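# Unload three plates from the tray onto the table

## Task

Remove all three plates from the tray and set each one on the table so that no plate sits on another. Leave the tray as it started. The result only counts if everything stays put without the robot holding it, so release the last plate and withdraw the tool at the end.

## Robot and tools

Robot: a single six-joint arm (a UR7e-type) with a suction cup instead of fingers. The reported hand position is the cup point, the middle of the cup's rim (29 mm across) when nothing touches it. The cup points along the cup point's own +z axis. About 7 cm back from the rim the tool widens to roughly 8 cm sideways (body and wrist camera), so watch that part near the tray walls.

Frames: the scene frame has its origin on the table top beneath the arm base, +z upward, and +y to the left when facing along +x. State lines report end_effector_position in metres, end_effector_quat_wxyz, and linear (m/s) and angular (rad/s) velocities in this frame. The printed position can be slightly wrong, more so at long reach. Motion commands, however, are written in the cup point's own axes.

execute_actions: argument actions is a list holding at most one item. An empty list sends nothing and just reports the state with pictures. An action item is {"rows": [...], "steps": n}: up to 15 rows, n from 1 to 15 (default 15, minimum 4 in practice), each control step lasting 1/30 s; row k is used on step k and the final row repeats if steps outnumber rows. A wait item is {"steps": n} with n up to 300, counted from the previous result, so your reply time is included. Optional pictures: true adds images. A refused call does nothing.

A row is seven numbers in [-1, 1]: dx, dy, dz, rx, ry, rz, suction. The first six are an offset, in the cup point's own axes, of where the cup point should go, measured from its pose in the last result that showed it (before any such result, or for later calls in the same reply, from where the robot is when the action begins). Every row refers back to that same reference, not to the previous row. Scale: 1.0 equals 0.6 m for dx, dy, dz and 180 degrees for rotation; rx, ry, rz form one rotation vector. So all zeros means go back to the reference pose, which is not a pause. Suction: +1 asks for full vacuum (about 55 kPa below ambient), smaller values a fraction of it, 0.05 or less switches it off; it keeps its last value.

move: argument target is one such seven-number row with the same offset rule. The cup point travels in a straight line toward it over 0.5 to 10 s (a longer path is cut off after 10 s); the suction value is applied at the start. speed is in m/s, 0.002 to 0.5, default 0.25, with rotation capped at twice that in rad/s. The path does not avoid obstacles and the real hand may lag, wander or overshoot the speed, mainly with the arm stretched. Optional stop_force (9 to 40 N, not allowed in the first 0.2 s) ends the path when the wrist sensor feels that much extra resistance along the direction of travel for two steps; the hand backs up two steps and holds. Use it only with very slow, non-rotating moves for touching down; omit it when lifting off something you rest on. The arm is stiff, so aiming even a little beyond a firm surface can trigger a fault. The result adds a move: line with the ending (done, off_target, moving, held, fault, or contact when stop_force fired) plus limits (paced means the pose was clipped; held means checks blocked some steps) and the distance to target.

wait: seconds from 0 to 10; nothing new is sent. zoom_image: camera is cam_high, cam_low or cam_wrist; region is [x0, y0, x1, y1] pixels, at most 504 by 504, origin top-left. Images are cam_high 896x504, cam_low 896x504, cam_wrist 616x616 fisheye. read_manual: section "licences" only; it gives legal text. finished_scene: pass the current scene number; irreversible, and it reports whether the goal was met.

Control behaviour: each step the commanded pose is limited to within 100 mm and 16 degrees of the measured one, then reached by damped inverse kinematics with position favoured over orientation. Commands are smoothed with about 0.17 s lag. Each action's result is captured 4 steps early; those steps finish while you reply. A large move may not be complete when the result arrives; check the pose and send the remainder. Hand target shows where the controller is currently heading. "pose unreachable" and HELD mark steps the clearance check altered or blocked (the base mount counts as arm).

Suction: turn it on and press the rim flat onto a smooth surface of a plate, away from edges, holes or seams. suction_measured near 0 means no seal; a good seal settles within 0.15 of the request. part_present switches to 1 at 0.50 and back to 0 below 0.45. Under vacuum the cup compresses, so the plate sits up to 10 mm nearer the tool. To release, set the plate down onto its support first, then switch suction off, and lift at least 15 mm. If the cup seals to the table it pins the tool; switch suction off.

Forces: Wrist force and Wrist torque are given in cup-point axes, pointing back into the arm when pressing; offset up to about 4 N, noise up to 2.4 N, saturation near 50 N. A joint torque at its load limit (shoulder pan, shoulder lift, elbow 138 N m; wrists 25.7 N m) or any outside force of 150 N freezes the arm for 10 s and drops the rest of the call. Holding loads heats motors: MOTOR HOT appears at 70 °C and at 85 °C the brakes engage until cooled (OVER-TEMPERATURE FAULT).

Avoid: anything leaving the table, dropping or sliding plates, fast impacts, hard pressing, disturbing the tray, and stacking plates. Loose items may occasionally get nudged by outside pushes, so confirm final placements visually.

Each tool is called as a command line: name --argument value for each argument, lists and objects as JSON in quotes; but a table of rows of numbers goes row by row, as --pt "numbers of a row", without its own name.

## Session

execute_actions --actions '[]'

Scene clock: 0.00 s of 7200.00 s.
end_effector_position=(+0.4298, -0.0084, +0.3181) suction_measured=0.00 part_present=0 end_effector_quat_wxyz=(+0.000, +0.009, +1.000, +0.001) end_effector_velocity=(-0.001, +0.000, -0.001) end_effector_angular_velocity=(+0.000, +0.002, +0.000)
Joint positions: [-0.317 -1.723  2.041 -1.89  -1.569 -0.318]
Joint velocities: [ 0.     0.     0.002 -0.    -0.     0.   ]
Wrist force (N, on the end effector, along its own x y z axes, offset not removed): no reading
Wrist torque (N m, same axes, about the end effector's origin, offset not removed): no reading
Hand target: +0.430, -0.008, +0.318; +0.000, +0.009, +1.000, +0.001
camera_calibration (this result's frames):
cam_wrist: T_world_to_cam=[[0.0277792, -0.999483, 0.0161728, -0.0228111], [-0.930235, -0.0199254, 0.366424, 0.289093], [-0.365912, -0.0252235, -0.930307, 0.559349], [0, 0, 0, 1]] pos_world=[0.474231, -0.00293029, 0.414805]

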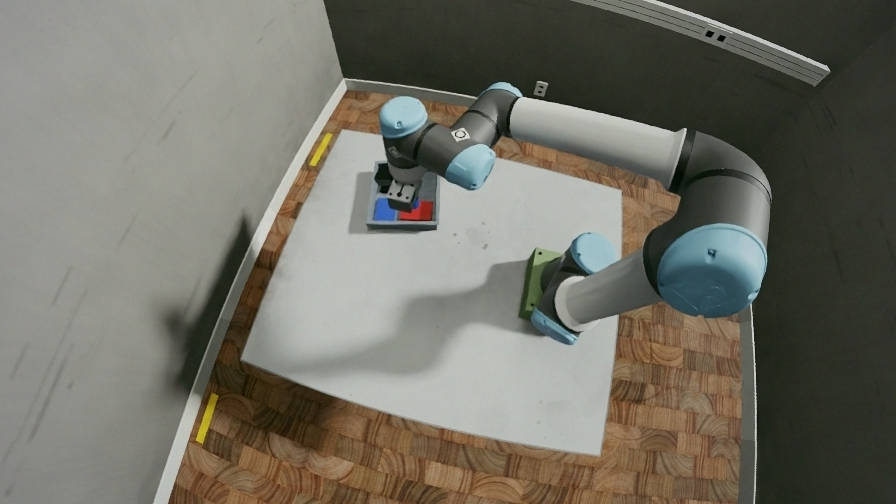

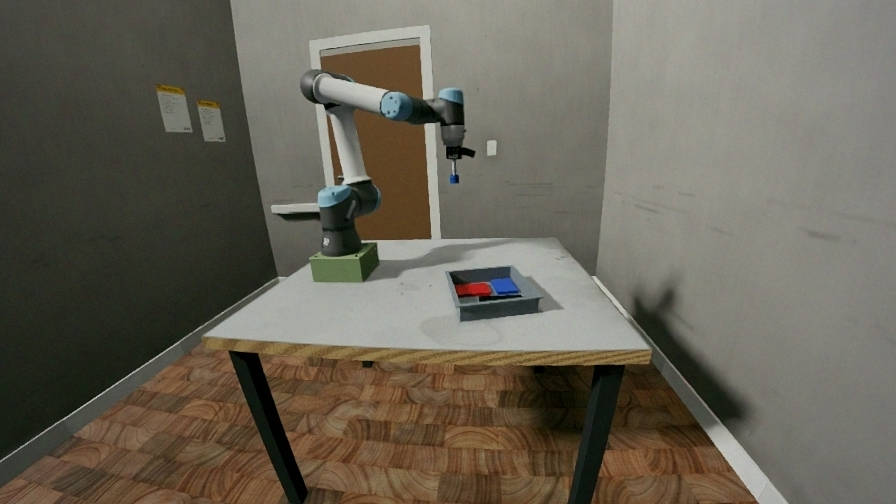

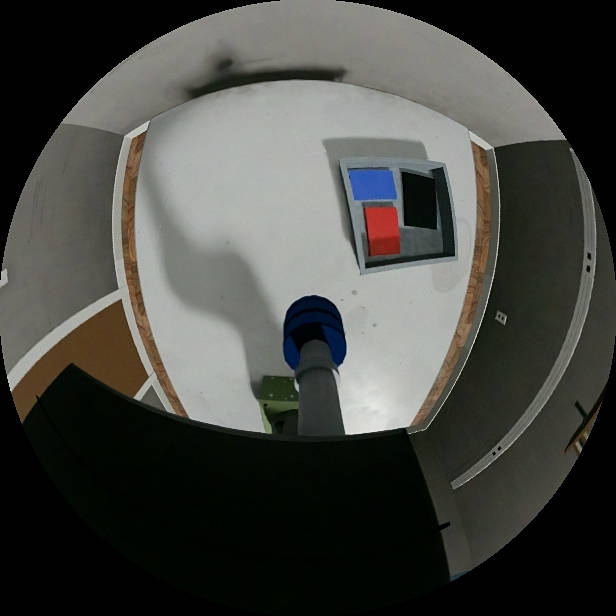

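zoom_image --camera "cam_wrist" --region '[330, 145, 470, 285]'

zoom_image --camera "cam_low" --region '[430, 255, 560, 335]'

zoom_image --camera "cam_wrist" --region '[250, 280, 380, 440]'

Region (330, 145, 470, 285) of cam_wrist's 616x616 image, scaled by 3.600, with more detail than that image has.

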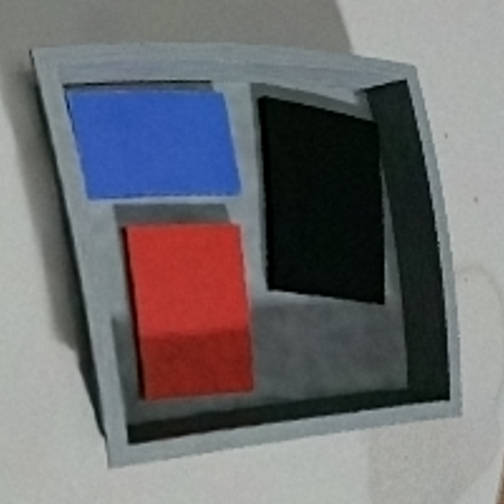

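Region (430, 255, 560, 335) of cam_low's 896x504 image, scaled by 3.877, with more detail than that image has; it fills the top 310 rows of this view, and the rest is white.

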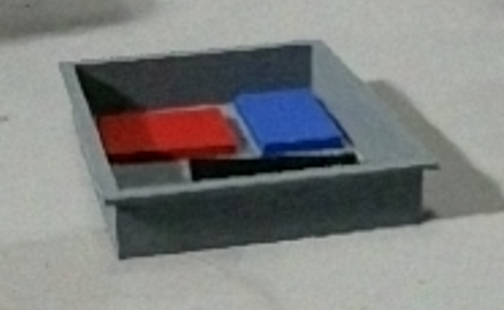

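Region (250, 280, 380, 440) of cam_wrist's 616x616 image, scaled by 3.150, with more detail than that image has; it fills the left 410 columns of this view, and the rest is white.

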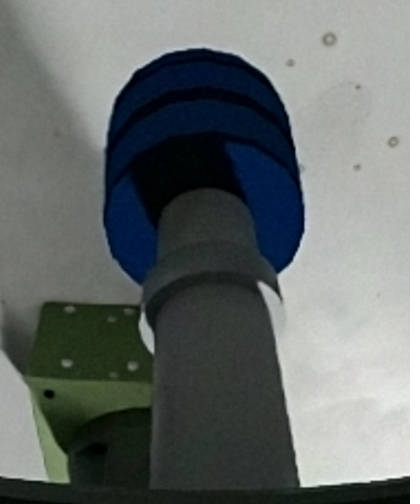

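move --target '[-0.0972, -0.2752, 0.413, 0, 0, 0, 0]' --speed 0.5

Scene clock: 5.53 s of 7200.00 s.
end_effector_position=(+0.4845, -0.1746, +0.0702) suction_measured=0.00 part_present=0 end_effector_quat_wxyz=(+0.000, +0.009, +1.000, +0.001) end_effector_velocity=(+0.002, -0.003, -0.000) end_effector_angular_velocity=(-0.003, -0.003, -0.000)
Joint positions: [-0.59  -1.113  2.12  -2.579 -1.569 -0.59 ]
Joint velocities: [-0.002  0.006 -0.007 -0.003 -0.001 -0.001]
Wrist force (N, on the end effector, along its own x y z axes, offset not removed): [1.1 -2.3 1.1]
Wrist torque (N m, same axes, about the end effector's origin, offset not removed): [-0.25 -0.20 -0.21]
Hand target: +0.485, -0.175, +0.070; +0.000, +0.009, +1.000, +0.001
Off the commanded pose: 0.001 m, 0 deg.
Kept back: nothing.
After step 90, 1.07 s passed at rest.
move: done; limits=paced
camera_calibration (this result's frames):
cam_wrist: T_world_to_cam=[[0.027767, -0.999475, 0.0166812, -0.186452], [-0.93031, -0.019733, 0.366242, 0.427636], [-0.365721, -0.0256881, -0.93037, 0.344344], [0, 0, 0, 1]] pos_world=[0.528945, -0.16907, 0.166859]

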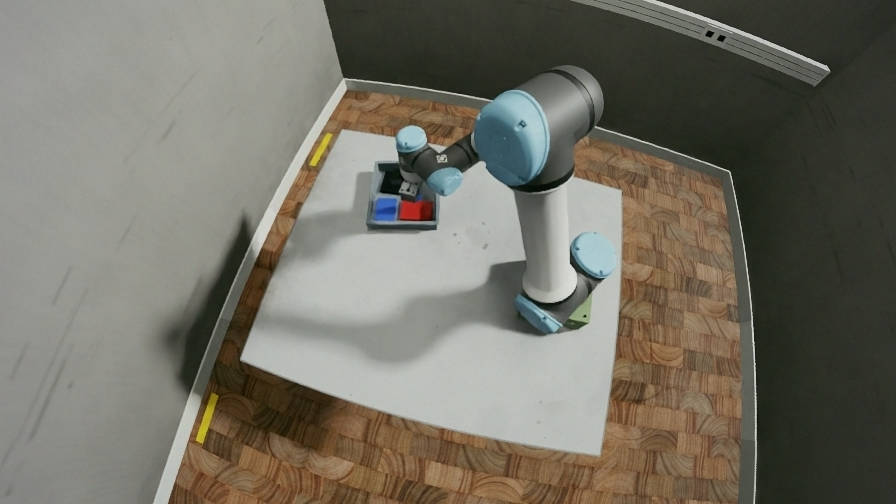

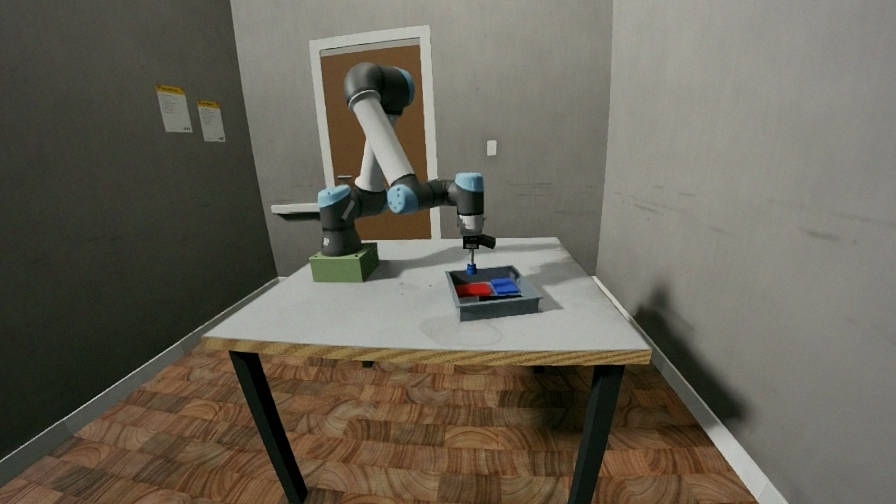

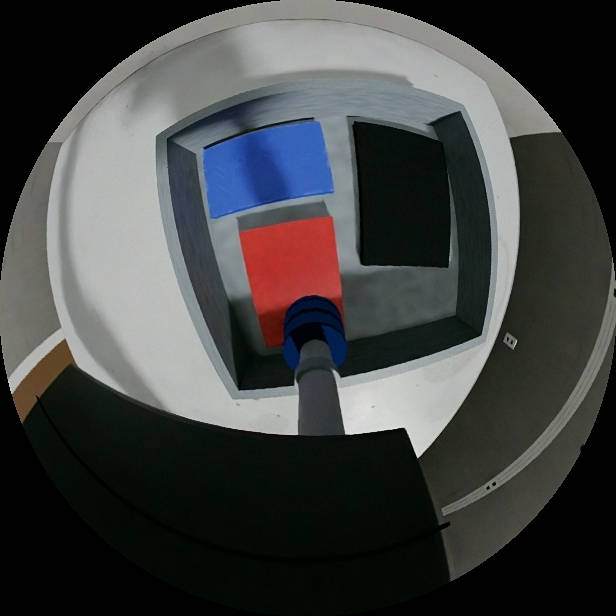

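execute_actions --actions '[]'

Scene clock: 6.20 s of 7200.00 s.
end_effector_position=(+0.4846, -0.1747, +0.0700) suction_measured=0.00 part_present=0 end_effector_quat_wxyz=(+0.000, +0.009, +1.000, +0.001) end_effector_velocity=(-0.001, -0.000, -0.000) end_effector_angular_velocity=(+0.001, +0.000, -0.003)
Joint positions: [-0.59  -1.112  2.12  -2.58  -1.569 -0.59 ]
Joint velocities: [-0.001 -0.     0.001 -0.     0.001  0.002]
Wrist force (N, on the end effector, along its own x y z axes, offset not removed): [2.7 -1.7 0.5]
Wrist torque (N m, same axes, about the end effector's origin, offset not removed): [-0.22 -0.43 -0.07]
Hand target: +0.485, -0.175, +0.070; +0.000, +0.009, +1.000, +0.001
Off the commanded pose: 0.001 m, 0 deg.
Kept back: nothing.
Steps of this call (steps 1 to 20: nothing new was sent). Readings (end_effector_position | what the end effector reports):
1: (+0.4845, -0.1746, +0.0701) | suction_measured=0.00 part_present=0
2: (+0.4846, -0.1746, +0.0701) | suction_measured=0.00 part_present=0
4: (+0.4846, -0.1747, +0.0700) | suction_measured=0.00 part_present=0
8: (+0.4846, -0.1747, +0.0700) | suction_measured=0.00 part_present=0
20: the state above
camera_calibration (this result's frames):
cam_wrist: T_world_to_cam=[[0.0277755, -0.999475, 0.016679, -0.186563], [-0.930317, -0.0197422, 0.366224, 0.427839], [-0.365702, -0.0256889, -0.930377, 0.344196], [0, 0, 0, 1]] pos_world=[0.529081, -0.169176, 0.166659]

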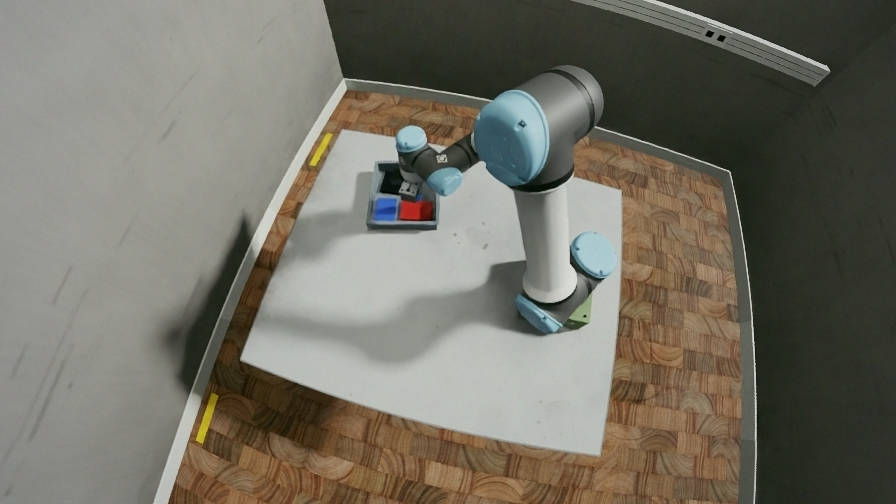

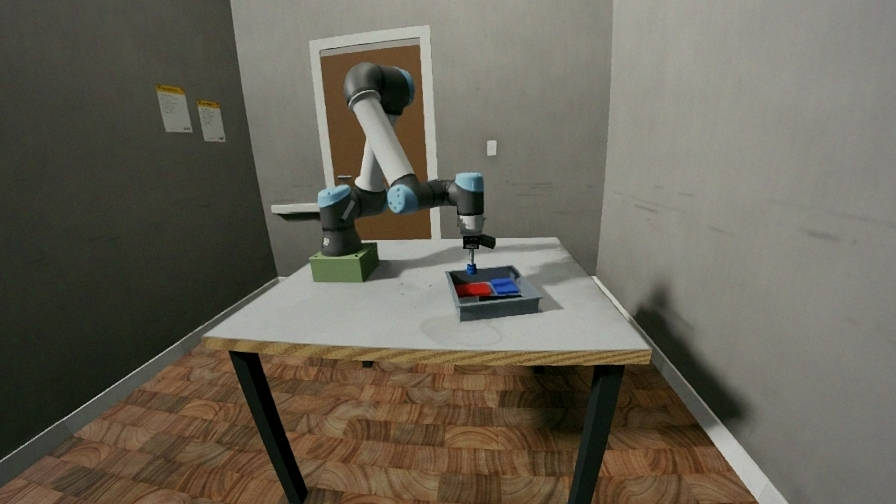

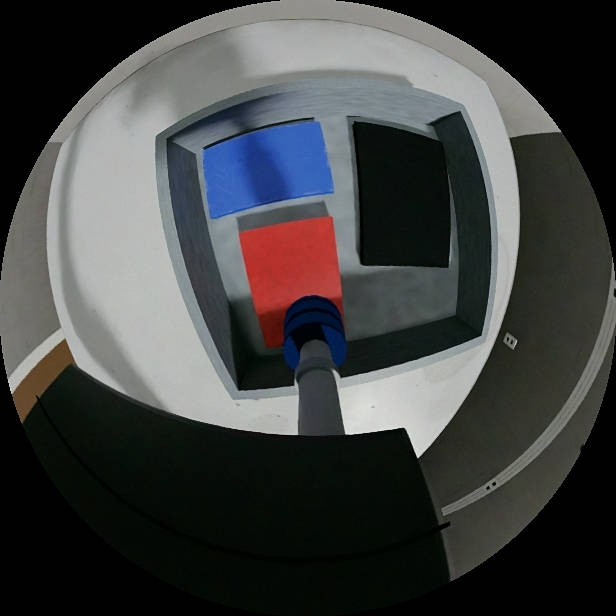

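zoom_image --camera "cam_wrist" --region '[140, 80, 500, 410]'

Region (140, 80, 500, 410) of cam_wrist's 616x616 image, scaled by 1.400, with more detail than that image has; it fills the top 462 rows of this view, and the rest is white.

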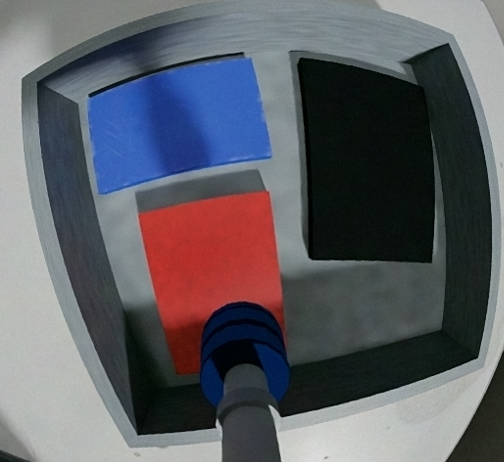

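zoom_image --camera "cam_low" --region '[430, 230, 560, 330]'

zoom_image --camera "cam_high" --region '[350, 150, 460, 240]'

Region (430, 230, 560, 330) of cam_low's 896x504 image, scaled by 3.877, with more detail than that image has; it fills the top 388 rows of this view, and the rest is white.

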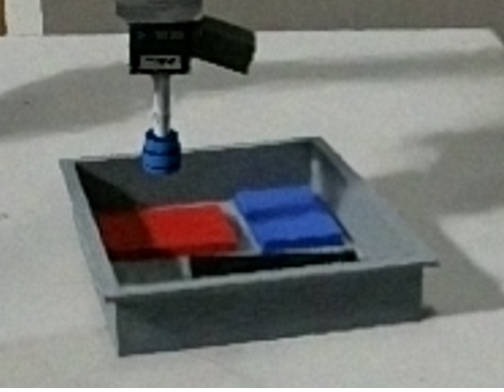

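Region (350, 150, 460, 240) of cam_high's 896x504 image, scaled by 4.582, with more detail than that image has; it fills the top 412 rows of this view, and the rest is white.

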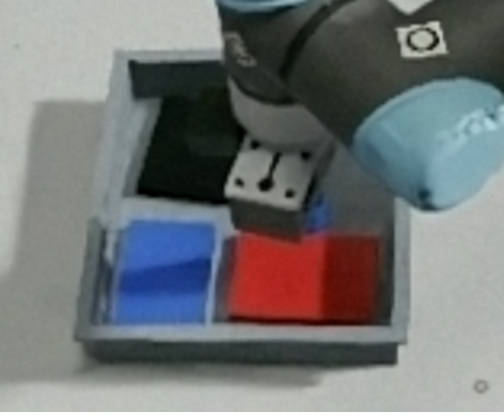

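move --target '[0.003, 0.0178, 0.0967, 0, 0, 0, 1]' --speed 0.08 --stop_force 10

execute_actions --actions '[{"steps": 4}]'

Scene clock: 12.27 s of 7200.00 s.
end_effector_position=(+0.4830, -0.1640, +0.0122) suction_measured=0.35 part_present=0 end_effector_quat_wxyz=(+0.000, +0.009, +1.000, +0.001) end_effector_velocity=(+0.001, -0.001, -0.002) end_effector_angular_velocity=(-0.001, -0.002, -0.002)
Joint positions: [-0.574 -0.977  2.143 -2.738 -1.569 -0.574]
Joint velocities: [-0.001  0.006 -0.001 -0.007 -0.     0.001]
Wrist force (N, on the end effector, along its own x y z axes, offset not removed): [1.8 -2.4 1.7]
Wrist torque (N m, same axes, about the end effector's origin, offset not removed): [-0.35 -0.32 -0.27]
Hand target: +0.483, -0.164, +0.012; +0.000, +0.009, +1.000, +0.001
Off the commanded pose: 0.000 m, 0 deg.
Kept back: nothing.
After step 90, 1.87 s passed at rest.
move: done
camera_calibration (this result's frames):
cam_wrist: T_world_to_cam=[[0.0277792, -0.999476, 0.0166099, -0.174839], [-0.930305, -0.01977, 0.366255, 0.447646], [-0.365734, -0.0256265, -0.930366, 0.290124], [0, 0, 0, 1]] pos_world=[0.527413, -0.158462, 0.108873]

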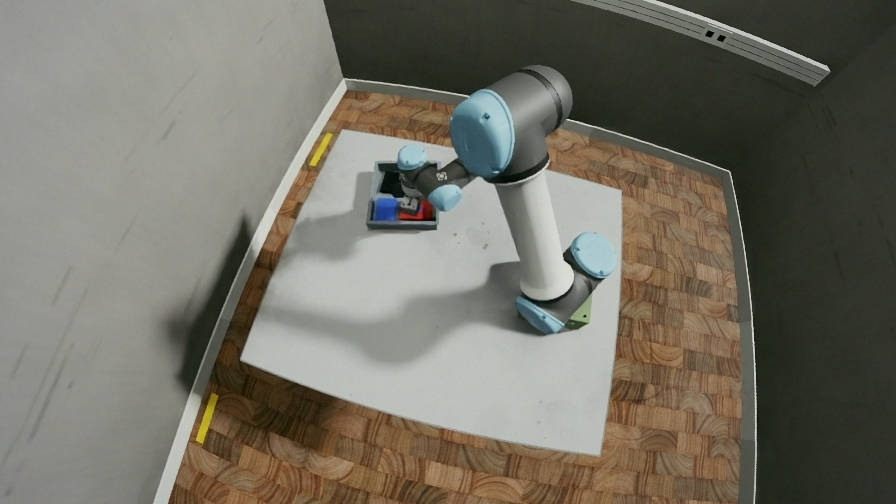

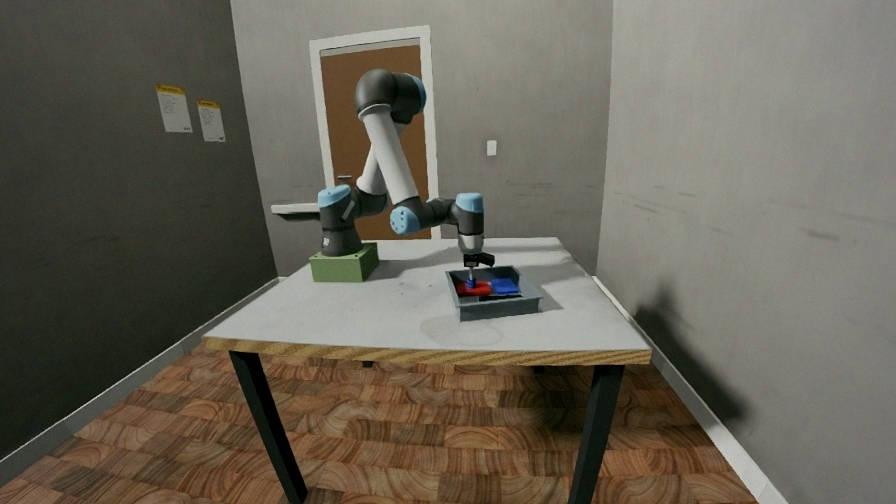

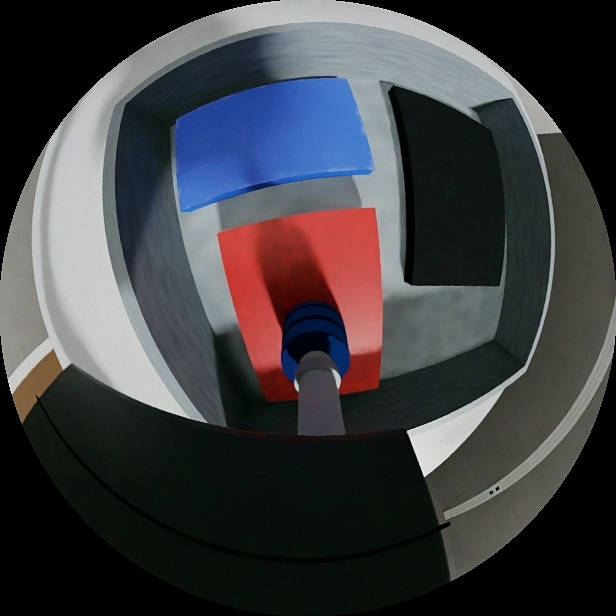

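Scene clock: 12.40 s of 7200.00 s.
end_effector_position=(+0.4830, -0.1639, +0.0120) suction_measured=0.53 part_present=1 end_effector_quat_wxyz=(+0.000, +0.009, +1.000, +0.001) end_effector_velocity=(-0.000, +0.000, -0.001) end_effector_angular_velocity=(-0.000, -0.000, -0.001)
Joint positions: [-0.574 -0.976  2.143 -2.738 -1.569 -0.574]
Joint velocities: [-0.     0.001  0.001 -0.002 -0.     0.001]
Wrist force (N, on the end effector, along its own x y z axes, offset not removed): [3.0 -1.1 1.4]
Wrist torque (N m, same axes, about the end effector's origin, offset not removed): [-0.10 -0.31 -0.13]
Hand target: +0.483, -0.164, +0.012; +0.000, +0.009, +1.000, +0.001
Off the commanded pose: 0.000 m, 0 deg.
Kept back: nothing.
Steps of this call (steps 1 to 4: nothing new was sent). Readings (end_effector_position | what the end effector reports):
1: (+0.4830, -0.1640, +0.0121) | suction_measured=0.39 part_present=0
2: (+0.4830, -0.1640, +0.0120) | suction_measured=0.41 part_present=0
4: the state above

move --target '[0, 0, -0.2133, 0, 0, 0, 1]' --speed 0.45

move --target '[0.1697, 0.3336, 0.2225, 0, 0, 0, 1]' --speed 0.45

move --target '[0, 0, 0.02, 0, 0, 0, 1]' --speed 0.005 --stop_force 9

Scene clock: 13.73 s of 7200.00 s.
end_effector_position=(+0.4831, -0.1640, +0.1398) suction_measured=0.98 part_present=1 end_effector_quat_wxyz=(+0.000, +0.009, +1.000, +0.001) end_effector_velocity=(-0.000, +0.000, +0.002) end_effector_angular_velocity=(+0.001, +0.002, +0.001)
Joint positions: [-0.574 -1.273  2.093 -2.393 -1.569 -0.574]
Joint velocities: [ 0.    -0.005 -0.001  0.008  0.    -0.001]
Wrist force (N, on the end effector, along its own x y z axes, offset not removed): [1.8 -0.6 0.9]
Wrist torque (N m, same axes, about the end effector's origin, offset not removed): [-0.07 -0.39 -0.22]
Hand target: +0.483, -0.164, +0.140; +0.000, +0.009, +1.000, +0.001
Off the commanded pose: 0.000 m, 0 deg.
Kept back: nothing.
move: done
camera_calibration (this result's frames):
cam_wrist: T_world_to_cam=[[0.0277769, -0.999475, 0.0166928, -0.177007], [-0.930358, -0.0197413, 0.366119, 0.401106], [-0.365598, -0.0257, -0.930418, 0.408885], [0, 0, 0, 1]] pos_world=[0.527577, -0.158487, 0.236536]

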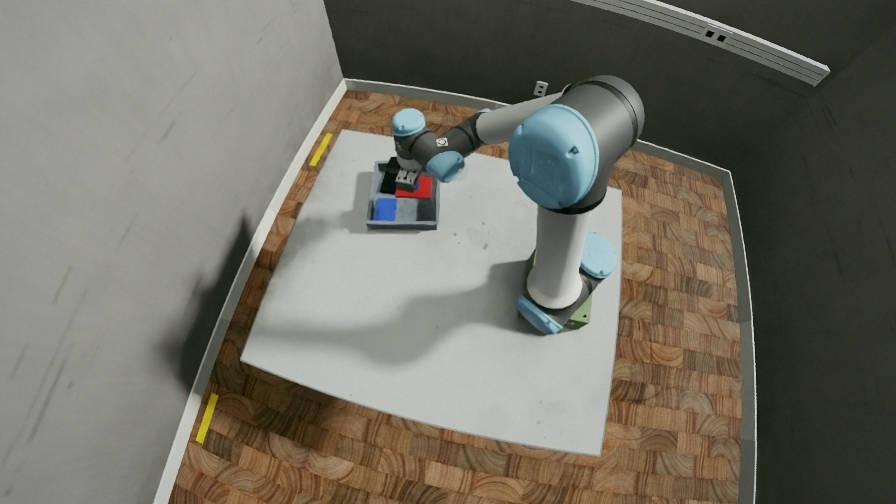

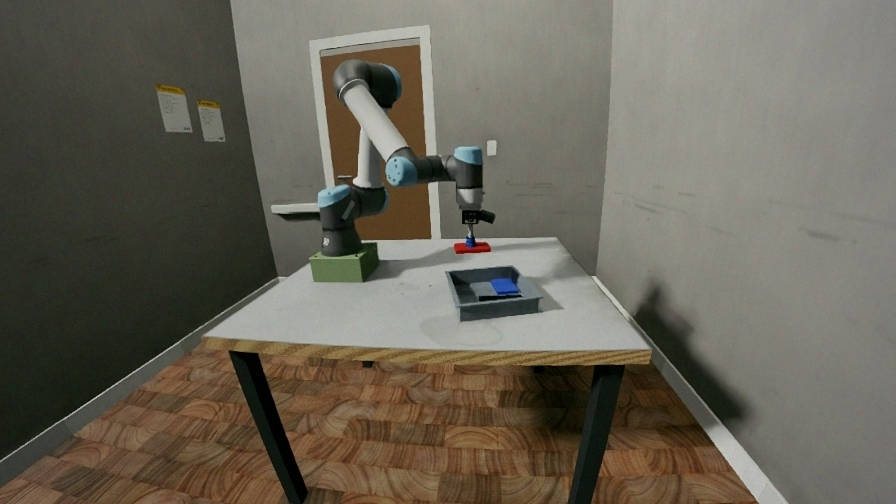

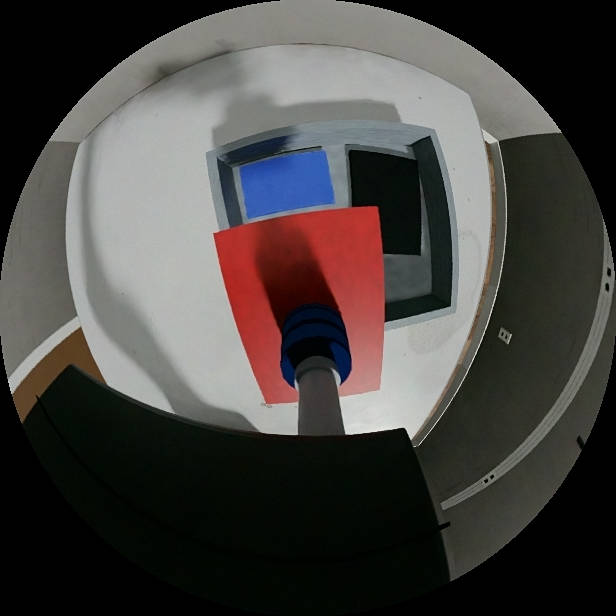

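Scene clock: 15.07 s of 7200.00 s.
end_effector_position=(+0.3851, +0.0382, +0.0066) suction_measured=0.99 part_present=1 end_effector_quat_wxyz=(-0.000, +0.009, +1.000, +0.001) end_effector_velocity=(+0.000, +0.002, -0.002) end_effector_angular_velocity=(-0.003, -0.003, +0.001)
Joint positions: [-0.236 -1.073  2.489 -2.988 -1.569 -0.236]
Joint velocities: [ 0.007  0.008  0.    -0.012 -0.002  0.006]
Wrist force (N, on the end effector, along its own x y z axes, offset not removed): [2.3 -0.3 1.4]
Wrist torque (N m, same axes, about the end effector's origin, offset not removed): [-0.10 -0.39 -0.09]
Hand target: +0.385, +0.038, +0.006; +0.000, +0.009, +1.000, +0.001
Off the commanded pose: 0.000 m, 0 deg.
Kept back: nothing.
move: done
camera_calibration (this result's frames):
cam_wrist: T_world_to_cam=[[0.0278869, -0.999486, 0.015795, 0.030017], [-0.930119, -0.0201564, 0.366704, 0.362572], [-0.366197, -0.0249174, -0.930204, 0.254513], [0, 0, 0, 1]] pos_world=[0.4296, 0.0436515, 0.103319]

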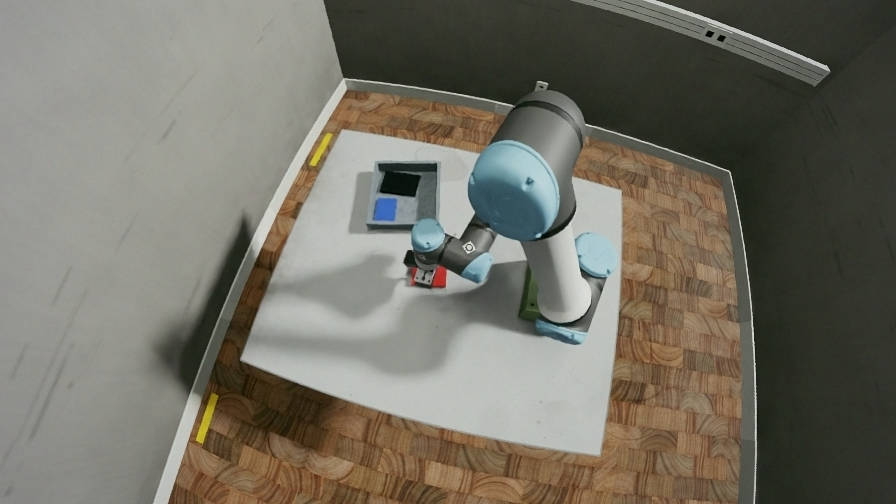

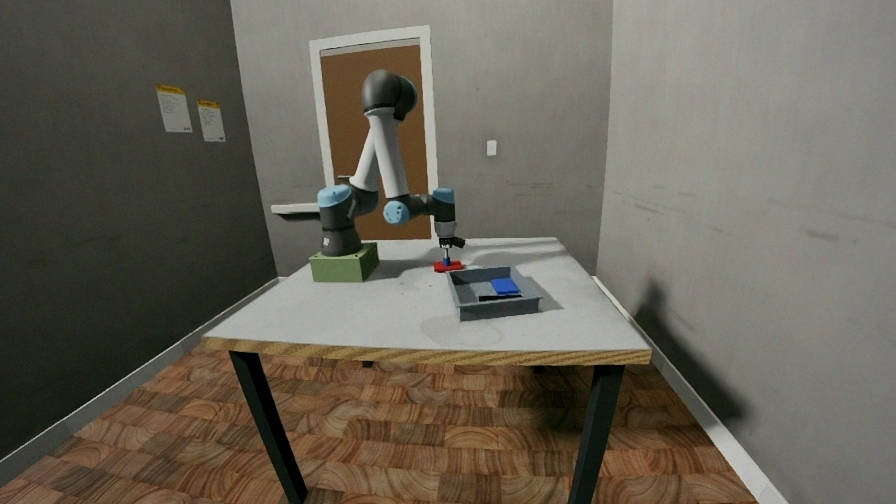

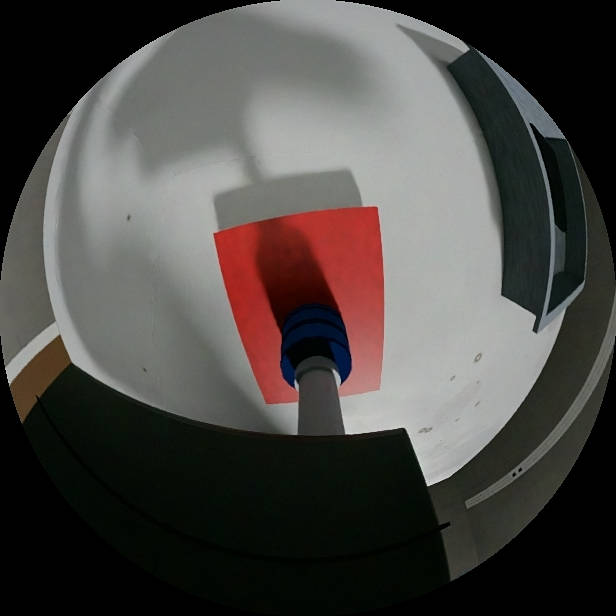

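Scene clock: 16.80 s of 7200.00 s.
end_effector_position=(+0.3851, +0.0382, -0.0001) suction_measured=0.99 part_present=1 end_effector_quat_wxyz=(-0.000, +0.009, +1.000, +0.001) end_effector_velocity=(-0.000, +0.000, +0.001) end_effector_angular_velocity=(+0.001, +0.002, +0.000)
Joint positions: [-0.236 -1.047  2.488 -3.013 -1.569 -0.236]
Joint velocities: [ 0.001 -0.005 -0.     0.007  0.     0.001]
Wrist force (N, on the end effector, along its own x y z axes, offset not removed): [6.6 -2.6 -20.2]
Wrist torque (N m, same axes, about the end effector's origin, offset not removed): [-0.44 -0.67 -0.15]
Hand target: +0.385, +0.038, +0.000; -0.000, +0.009, +1.000, +0.001
Off the commanded pose: 0.005 m, 0 deg.
Kept back: nothing.
move: contact
camera_calibration (this result's frames):
cam_wrist: T_world_to_cam=[[0.0278866, -0.999486, 0.0158264, 0.0301121], [-0.930143, -0.0201462, 0.366644, 0.365081], [-0.366137, -0.0249452, -0.930227, 0.248259], [0, 0, 0, 1]] pos_world=[0.429634, 0.0436445, 0.0966058]

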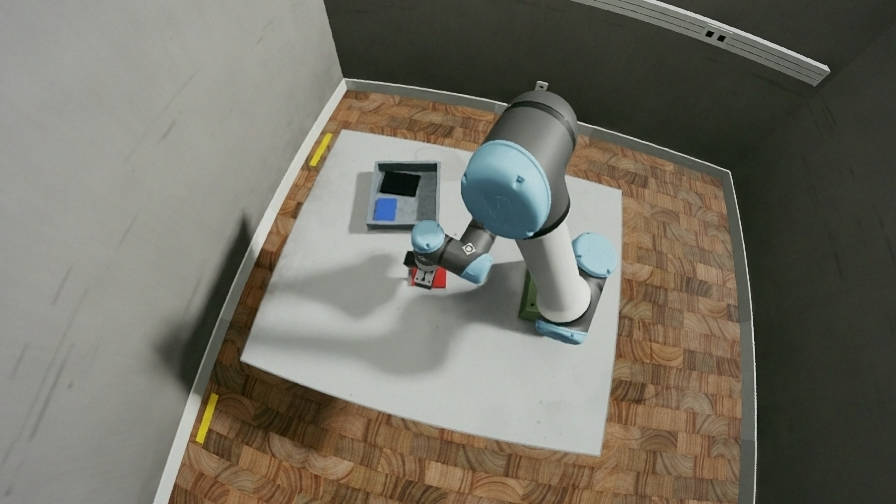

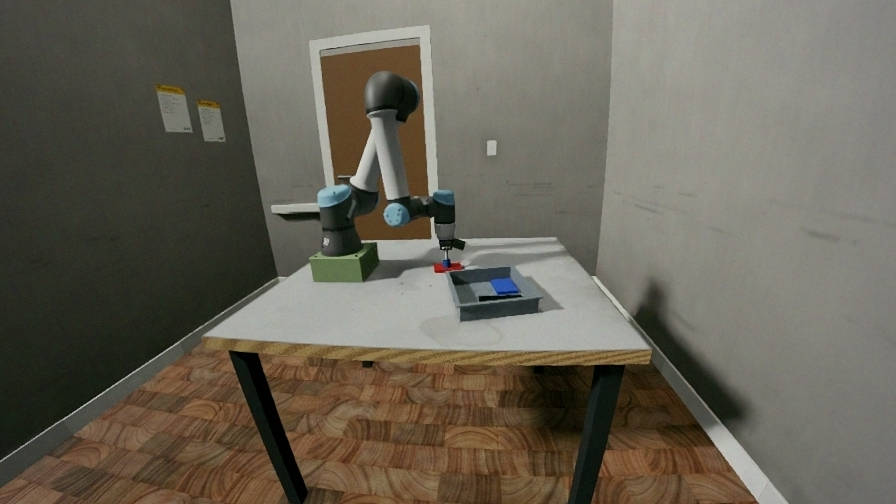

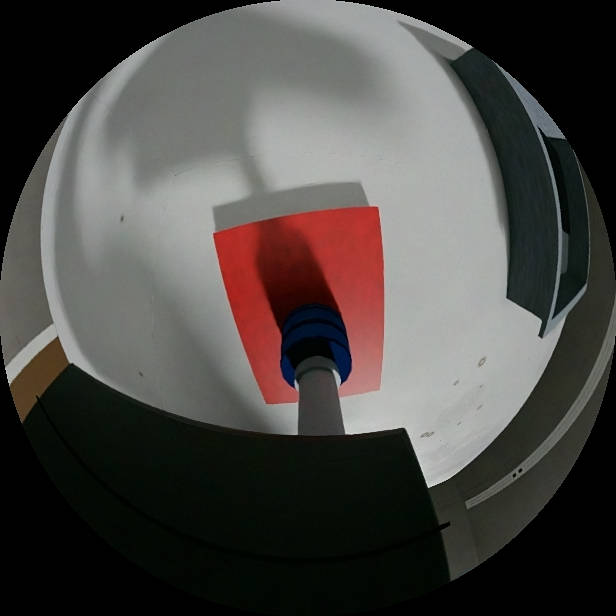

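move --target '[-0.3323, -0.2905, -0.2, 0, 0, 0, 0]' --speed 0.5

move --target '[0, 0, 0.18, 0, 0, 0, 1]' --speed 0.15 --stop_force 10

execute_actions --actions '[{"steps": 4}]'

Scene clock: 18.47 s of 7200.00 s.
end_effector_position=(+0.5810, -0.1400, +0.1196) suction_measured=0.00 part_present=0 end_effector_quat_wxyz=(+0.000, +0.009, +1.000, +0.001) end_effector_velocity=(+0.002, -0.001, +0.000) end_effector_angular_velocity=(+0.002, +0.003, +0.001)
Joint positions: [-0.444 -1.075  1.85  -2.348 -1.569 -0.444]
Joint velocities: [ 0.     0.005 -0.01   0.009  0.    -0.   ]
Wrist force (N, on the end effector, along its own x y z axes, offset not removed): [3.2 -0.1 0.4]
Wrist torque (N m, same axes, about the end effector's origin, offset not removed): [-0.02 -0.49 -0.19]
Hand target: +0.581, -0.140, +0.120; +0.000, +0.009, +1.000, +0.001
Off the commanded pose: 0.000 m, 0 deg.
Kept back: nothing.
move: done
camera_calibration (this result's frames):
cam_wrist: T_world_to_cam=[[0.0278584, -0.999478, 0.0163305, -0.155432], [-0.930355, -0.0199497, 0.366118, 0.49999], [-0.365601, -0.0253926, -0.930425, 0.426496], [0, 0, 0, 1]] pos_world=[0.625426, -0.134547, 0.216306]

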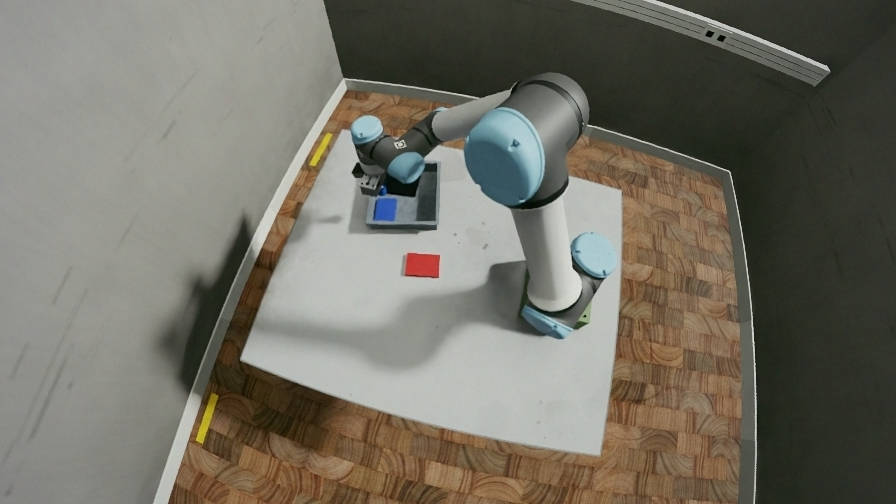

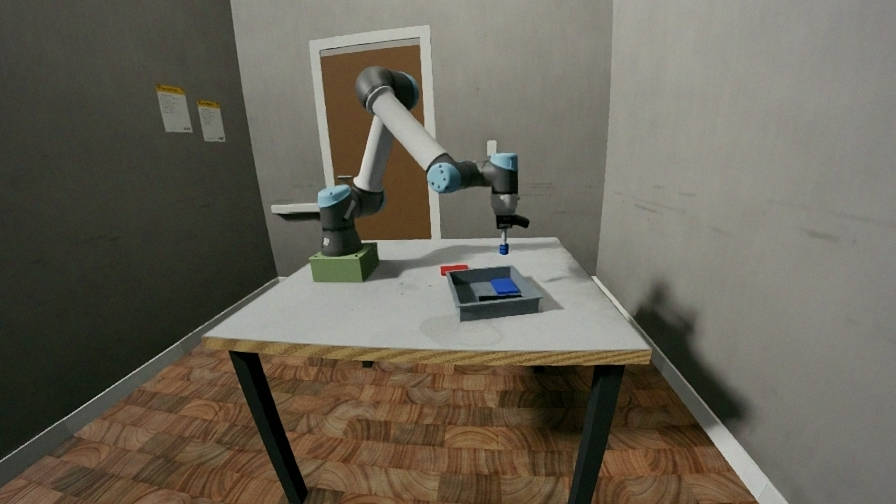

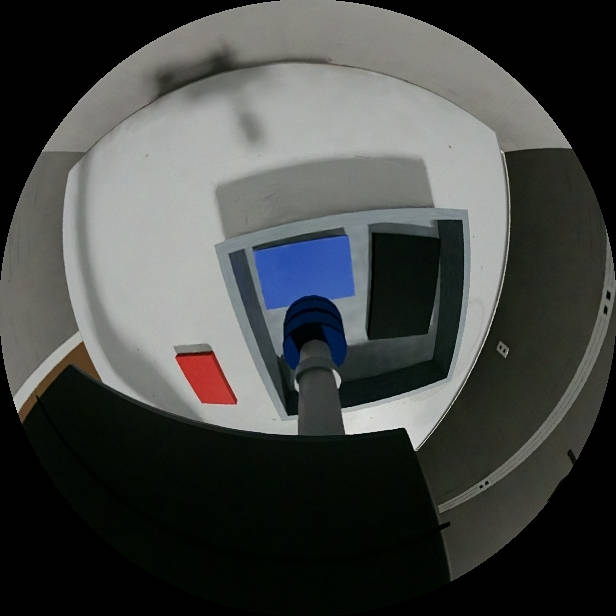

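Scene clock: 19.73 s of 7200.00 s.
end_effector_position=(+0.5808, -0.1400, +0.0118) suction_measured=0.39 part_present=0 end_effector_quat_wxyz=(+0.000, +0.009, +1.000, +0.001) end_effector_velocity=(+0.001, +0.000, -0.002) end_effector_angular_velocity=(-0.000, -0.000, +0.001)
Joint positions: [-0.444 -0.868  1.881 -2.585 -1.569 -0.444]
Joint velocities: [ 0.001  0.006 -0.002 -0.005  0.    -0.   ]
Wrist force (N, on the end effector, along its own x y z axes, offset not removed): [2.6 -1.9 0.1]
Wrist torque (N m, same axes, about the end effector's origin, offset not removed): [-0.29 -0.38 -0.23]
Hand target: +0.581, -0.140, +0.012; +0.000, +0.009, +1.000, +0.001
Off the commanded pose: 0.000 m, 0 deg.
Kept back: nothing.
move: done
camera_calibration (this result's frames):
cam_wrist: T_world_to_cam=[[0.0278415, -0.999479, 0.0163489, -0.153601], [-0.930341, -0.0199263, 0.366153, 0.539316], [-0.365636, -0.0254043, -0.930411, 0.326167], [0, 0, 0, 1]] pos_world=[0.625283, -0.134488, 0.108509]

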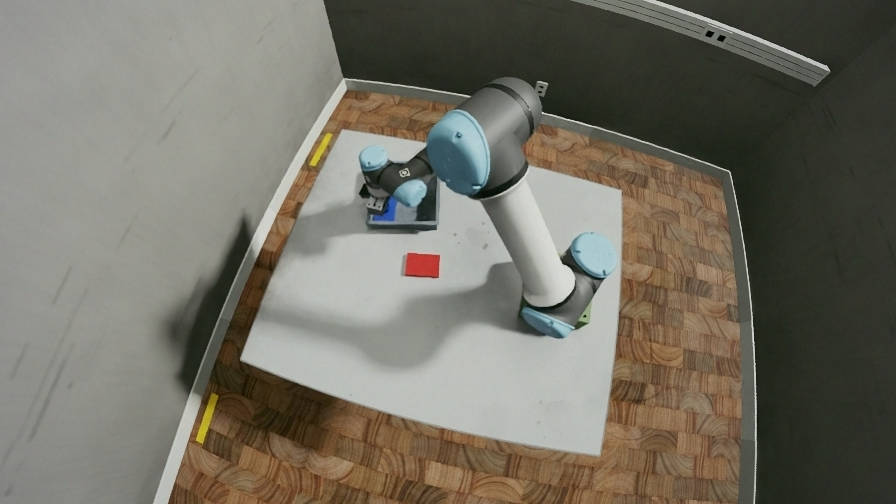

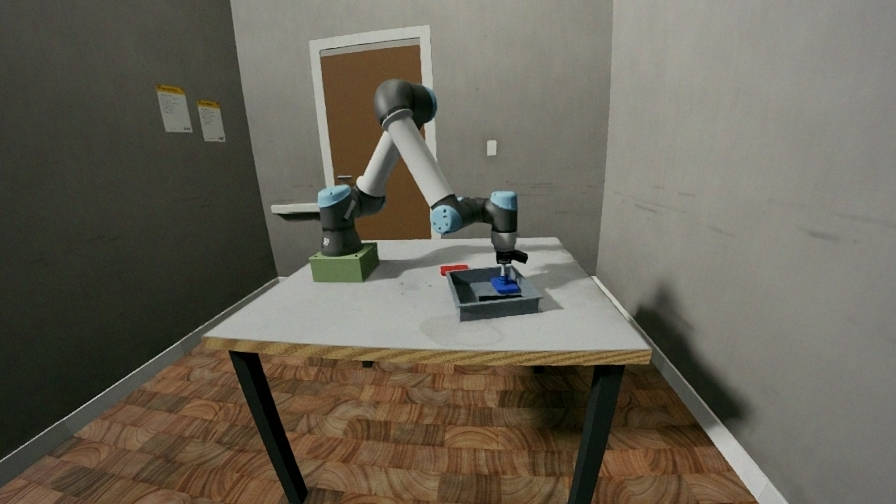

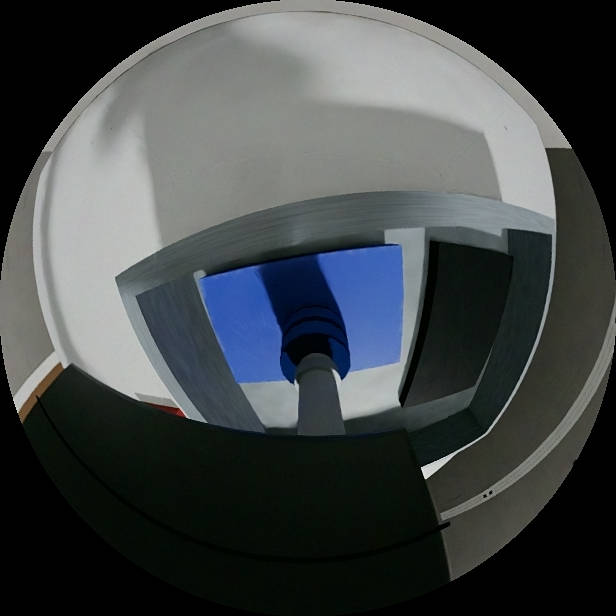

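Scene clock: 19.87 s of 7200.00 s.
end_effector_position=(+0.5809, -0.1400, +0.0116) suction_measured=0.61 part_present=1 end_effector_quat_wxyz=(+0.000, +0.009, +1.000, +0.001) end_effector_velocity=(-0.000, +0.001, -0.001) end_effector_angular_velocity=(+0.000, -0.000, +0.001)
Joint positions: [-0.444 -0.867  1.88  -2.586 -1.569 -0.444]
Joint velocities: [ 0.001  0.001  0.001 -0.001  0.     0.   ]
Wrist force (N, on the end effector, along its own x y z axes, offset not removed): [2.9 -2.9 -0.4]
Wrist torque (N m, same axes, about the end effector's origin, offset not removed): [-0.40 -0.42 -0.15]
Hand target: +0.581, -0.140, +0.012; +0.000, +0.009, +1.000, +0.001
Off the commanded pose: 0.000 m, 0 deg.
Kept back: nothing.
Steps of this call (steps 1 to 4: nothing new was sent). Readings (end_effector_position | what the end effector reports):
1: (+0.5809, -0.1400, +0.0117) | suction_measured=0.43 part_present=0
2: (+0.5809, -0.1400, +0.0117) | suction_measured=0.49 part_present=0
4: the state above


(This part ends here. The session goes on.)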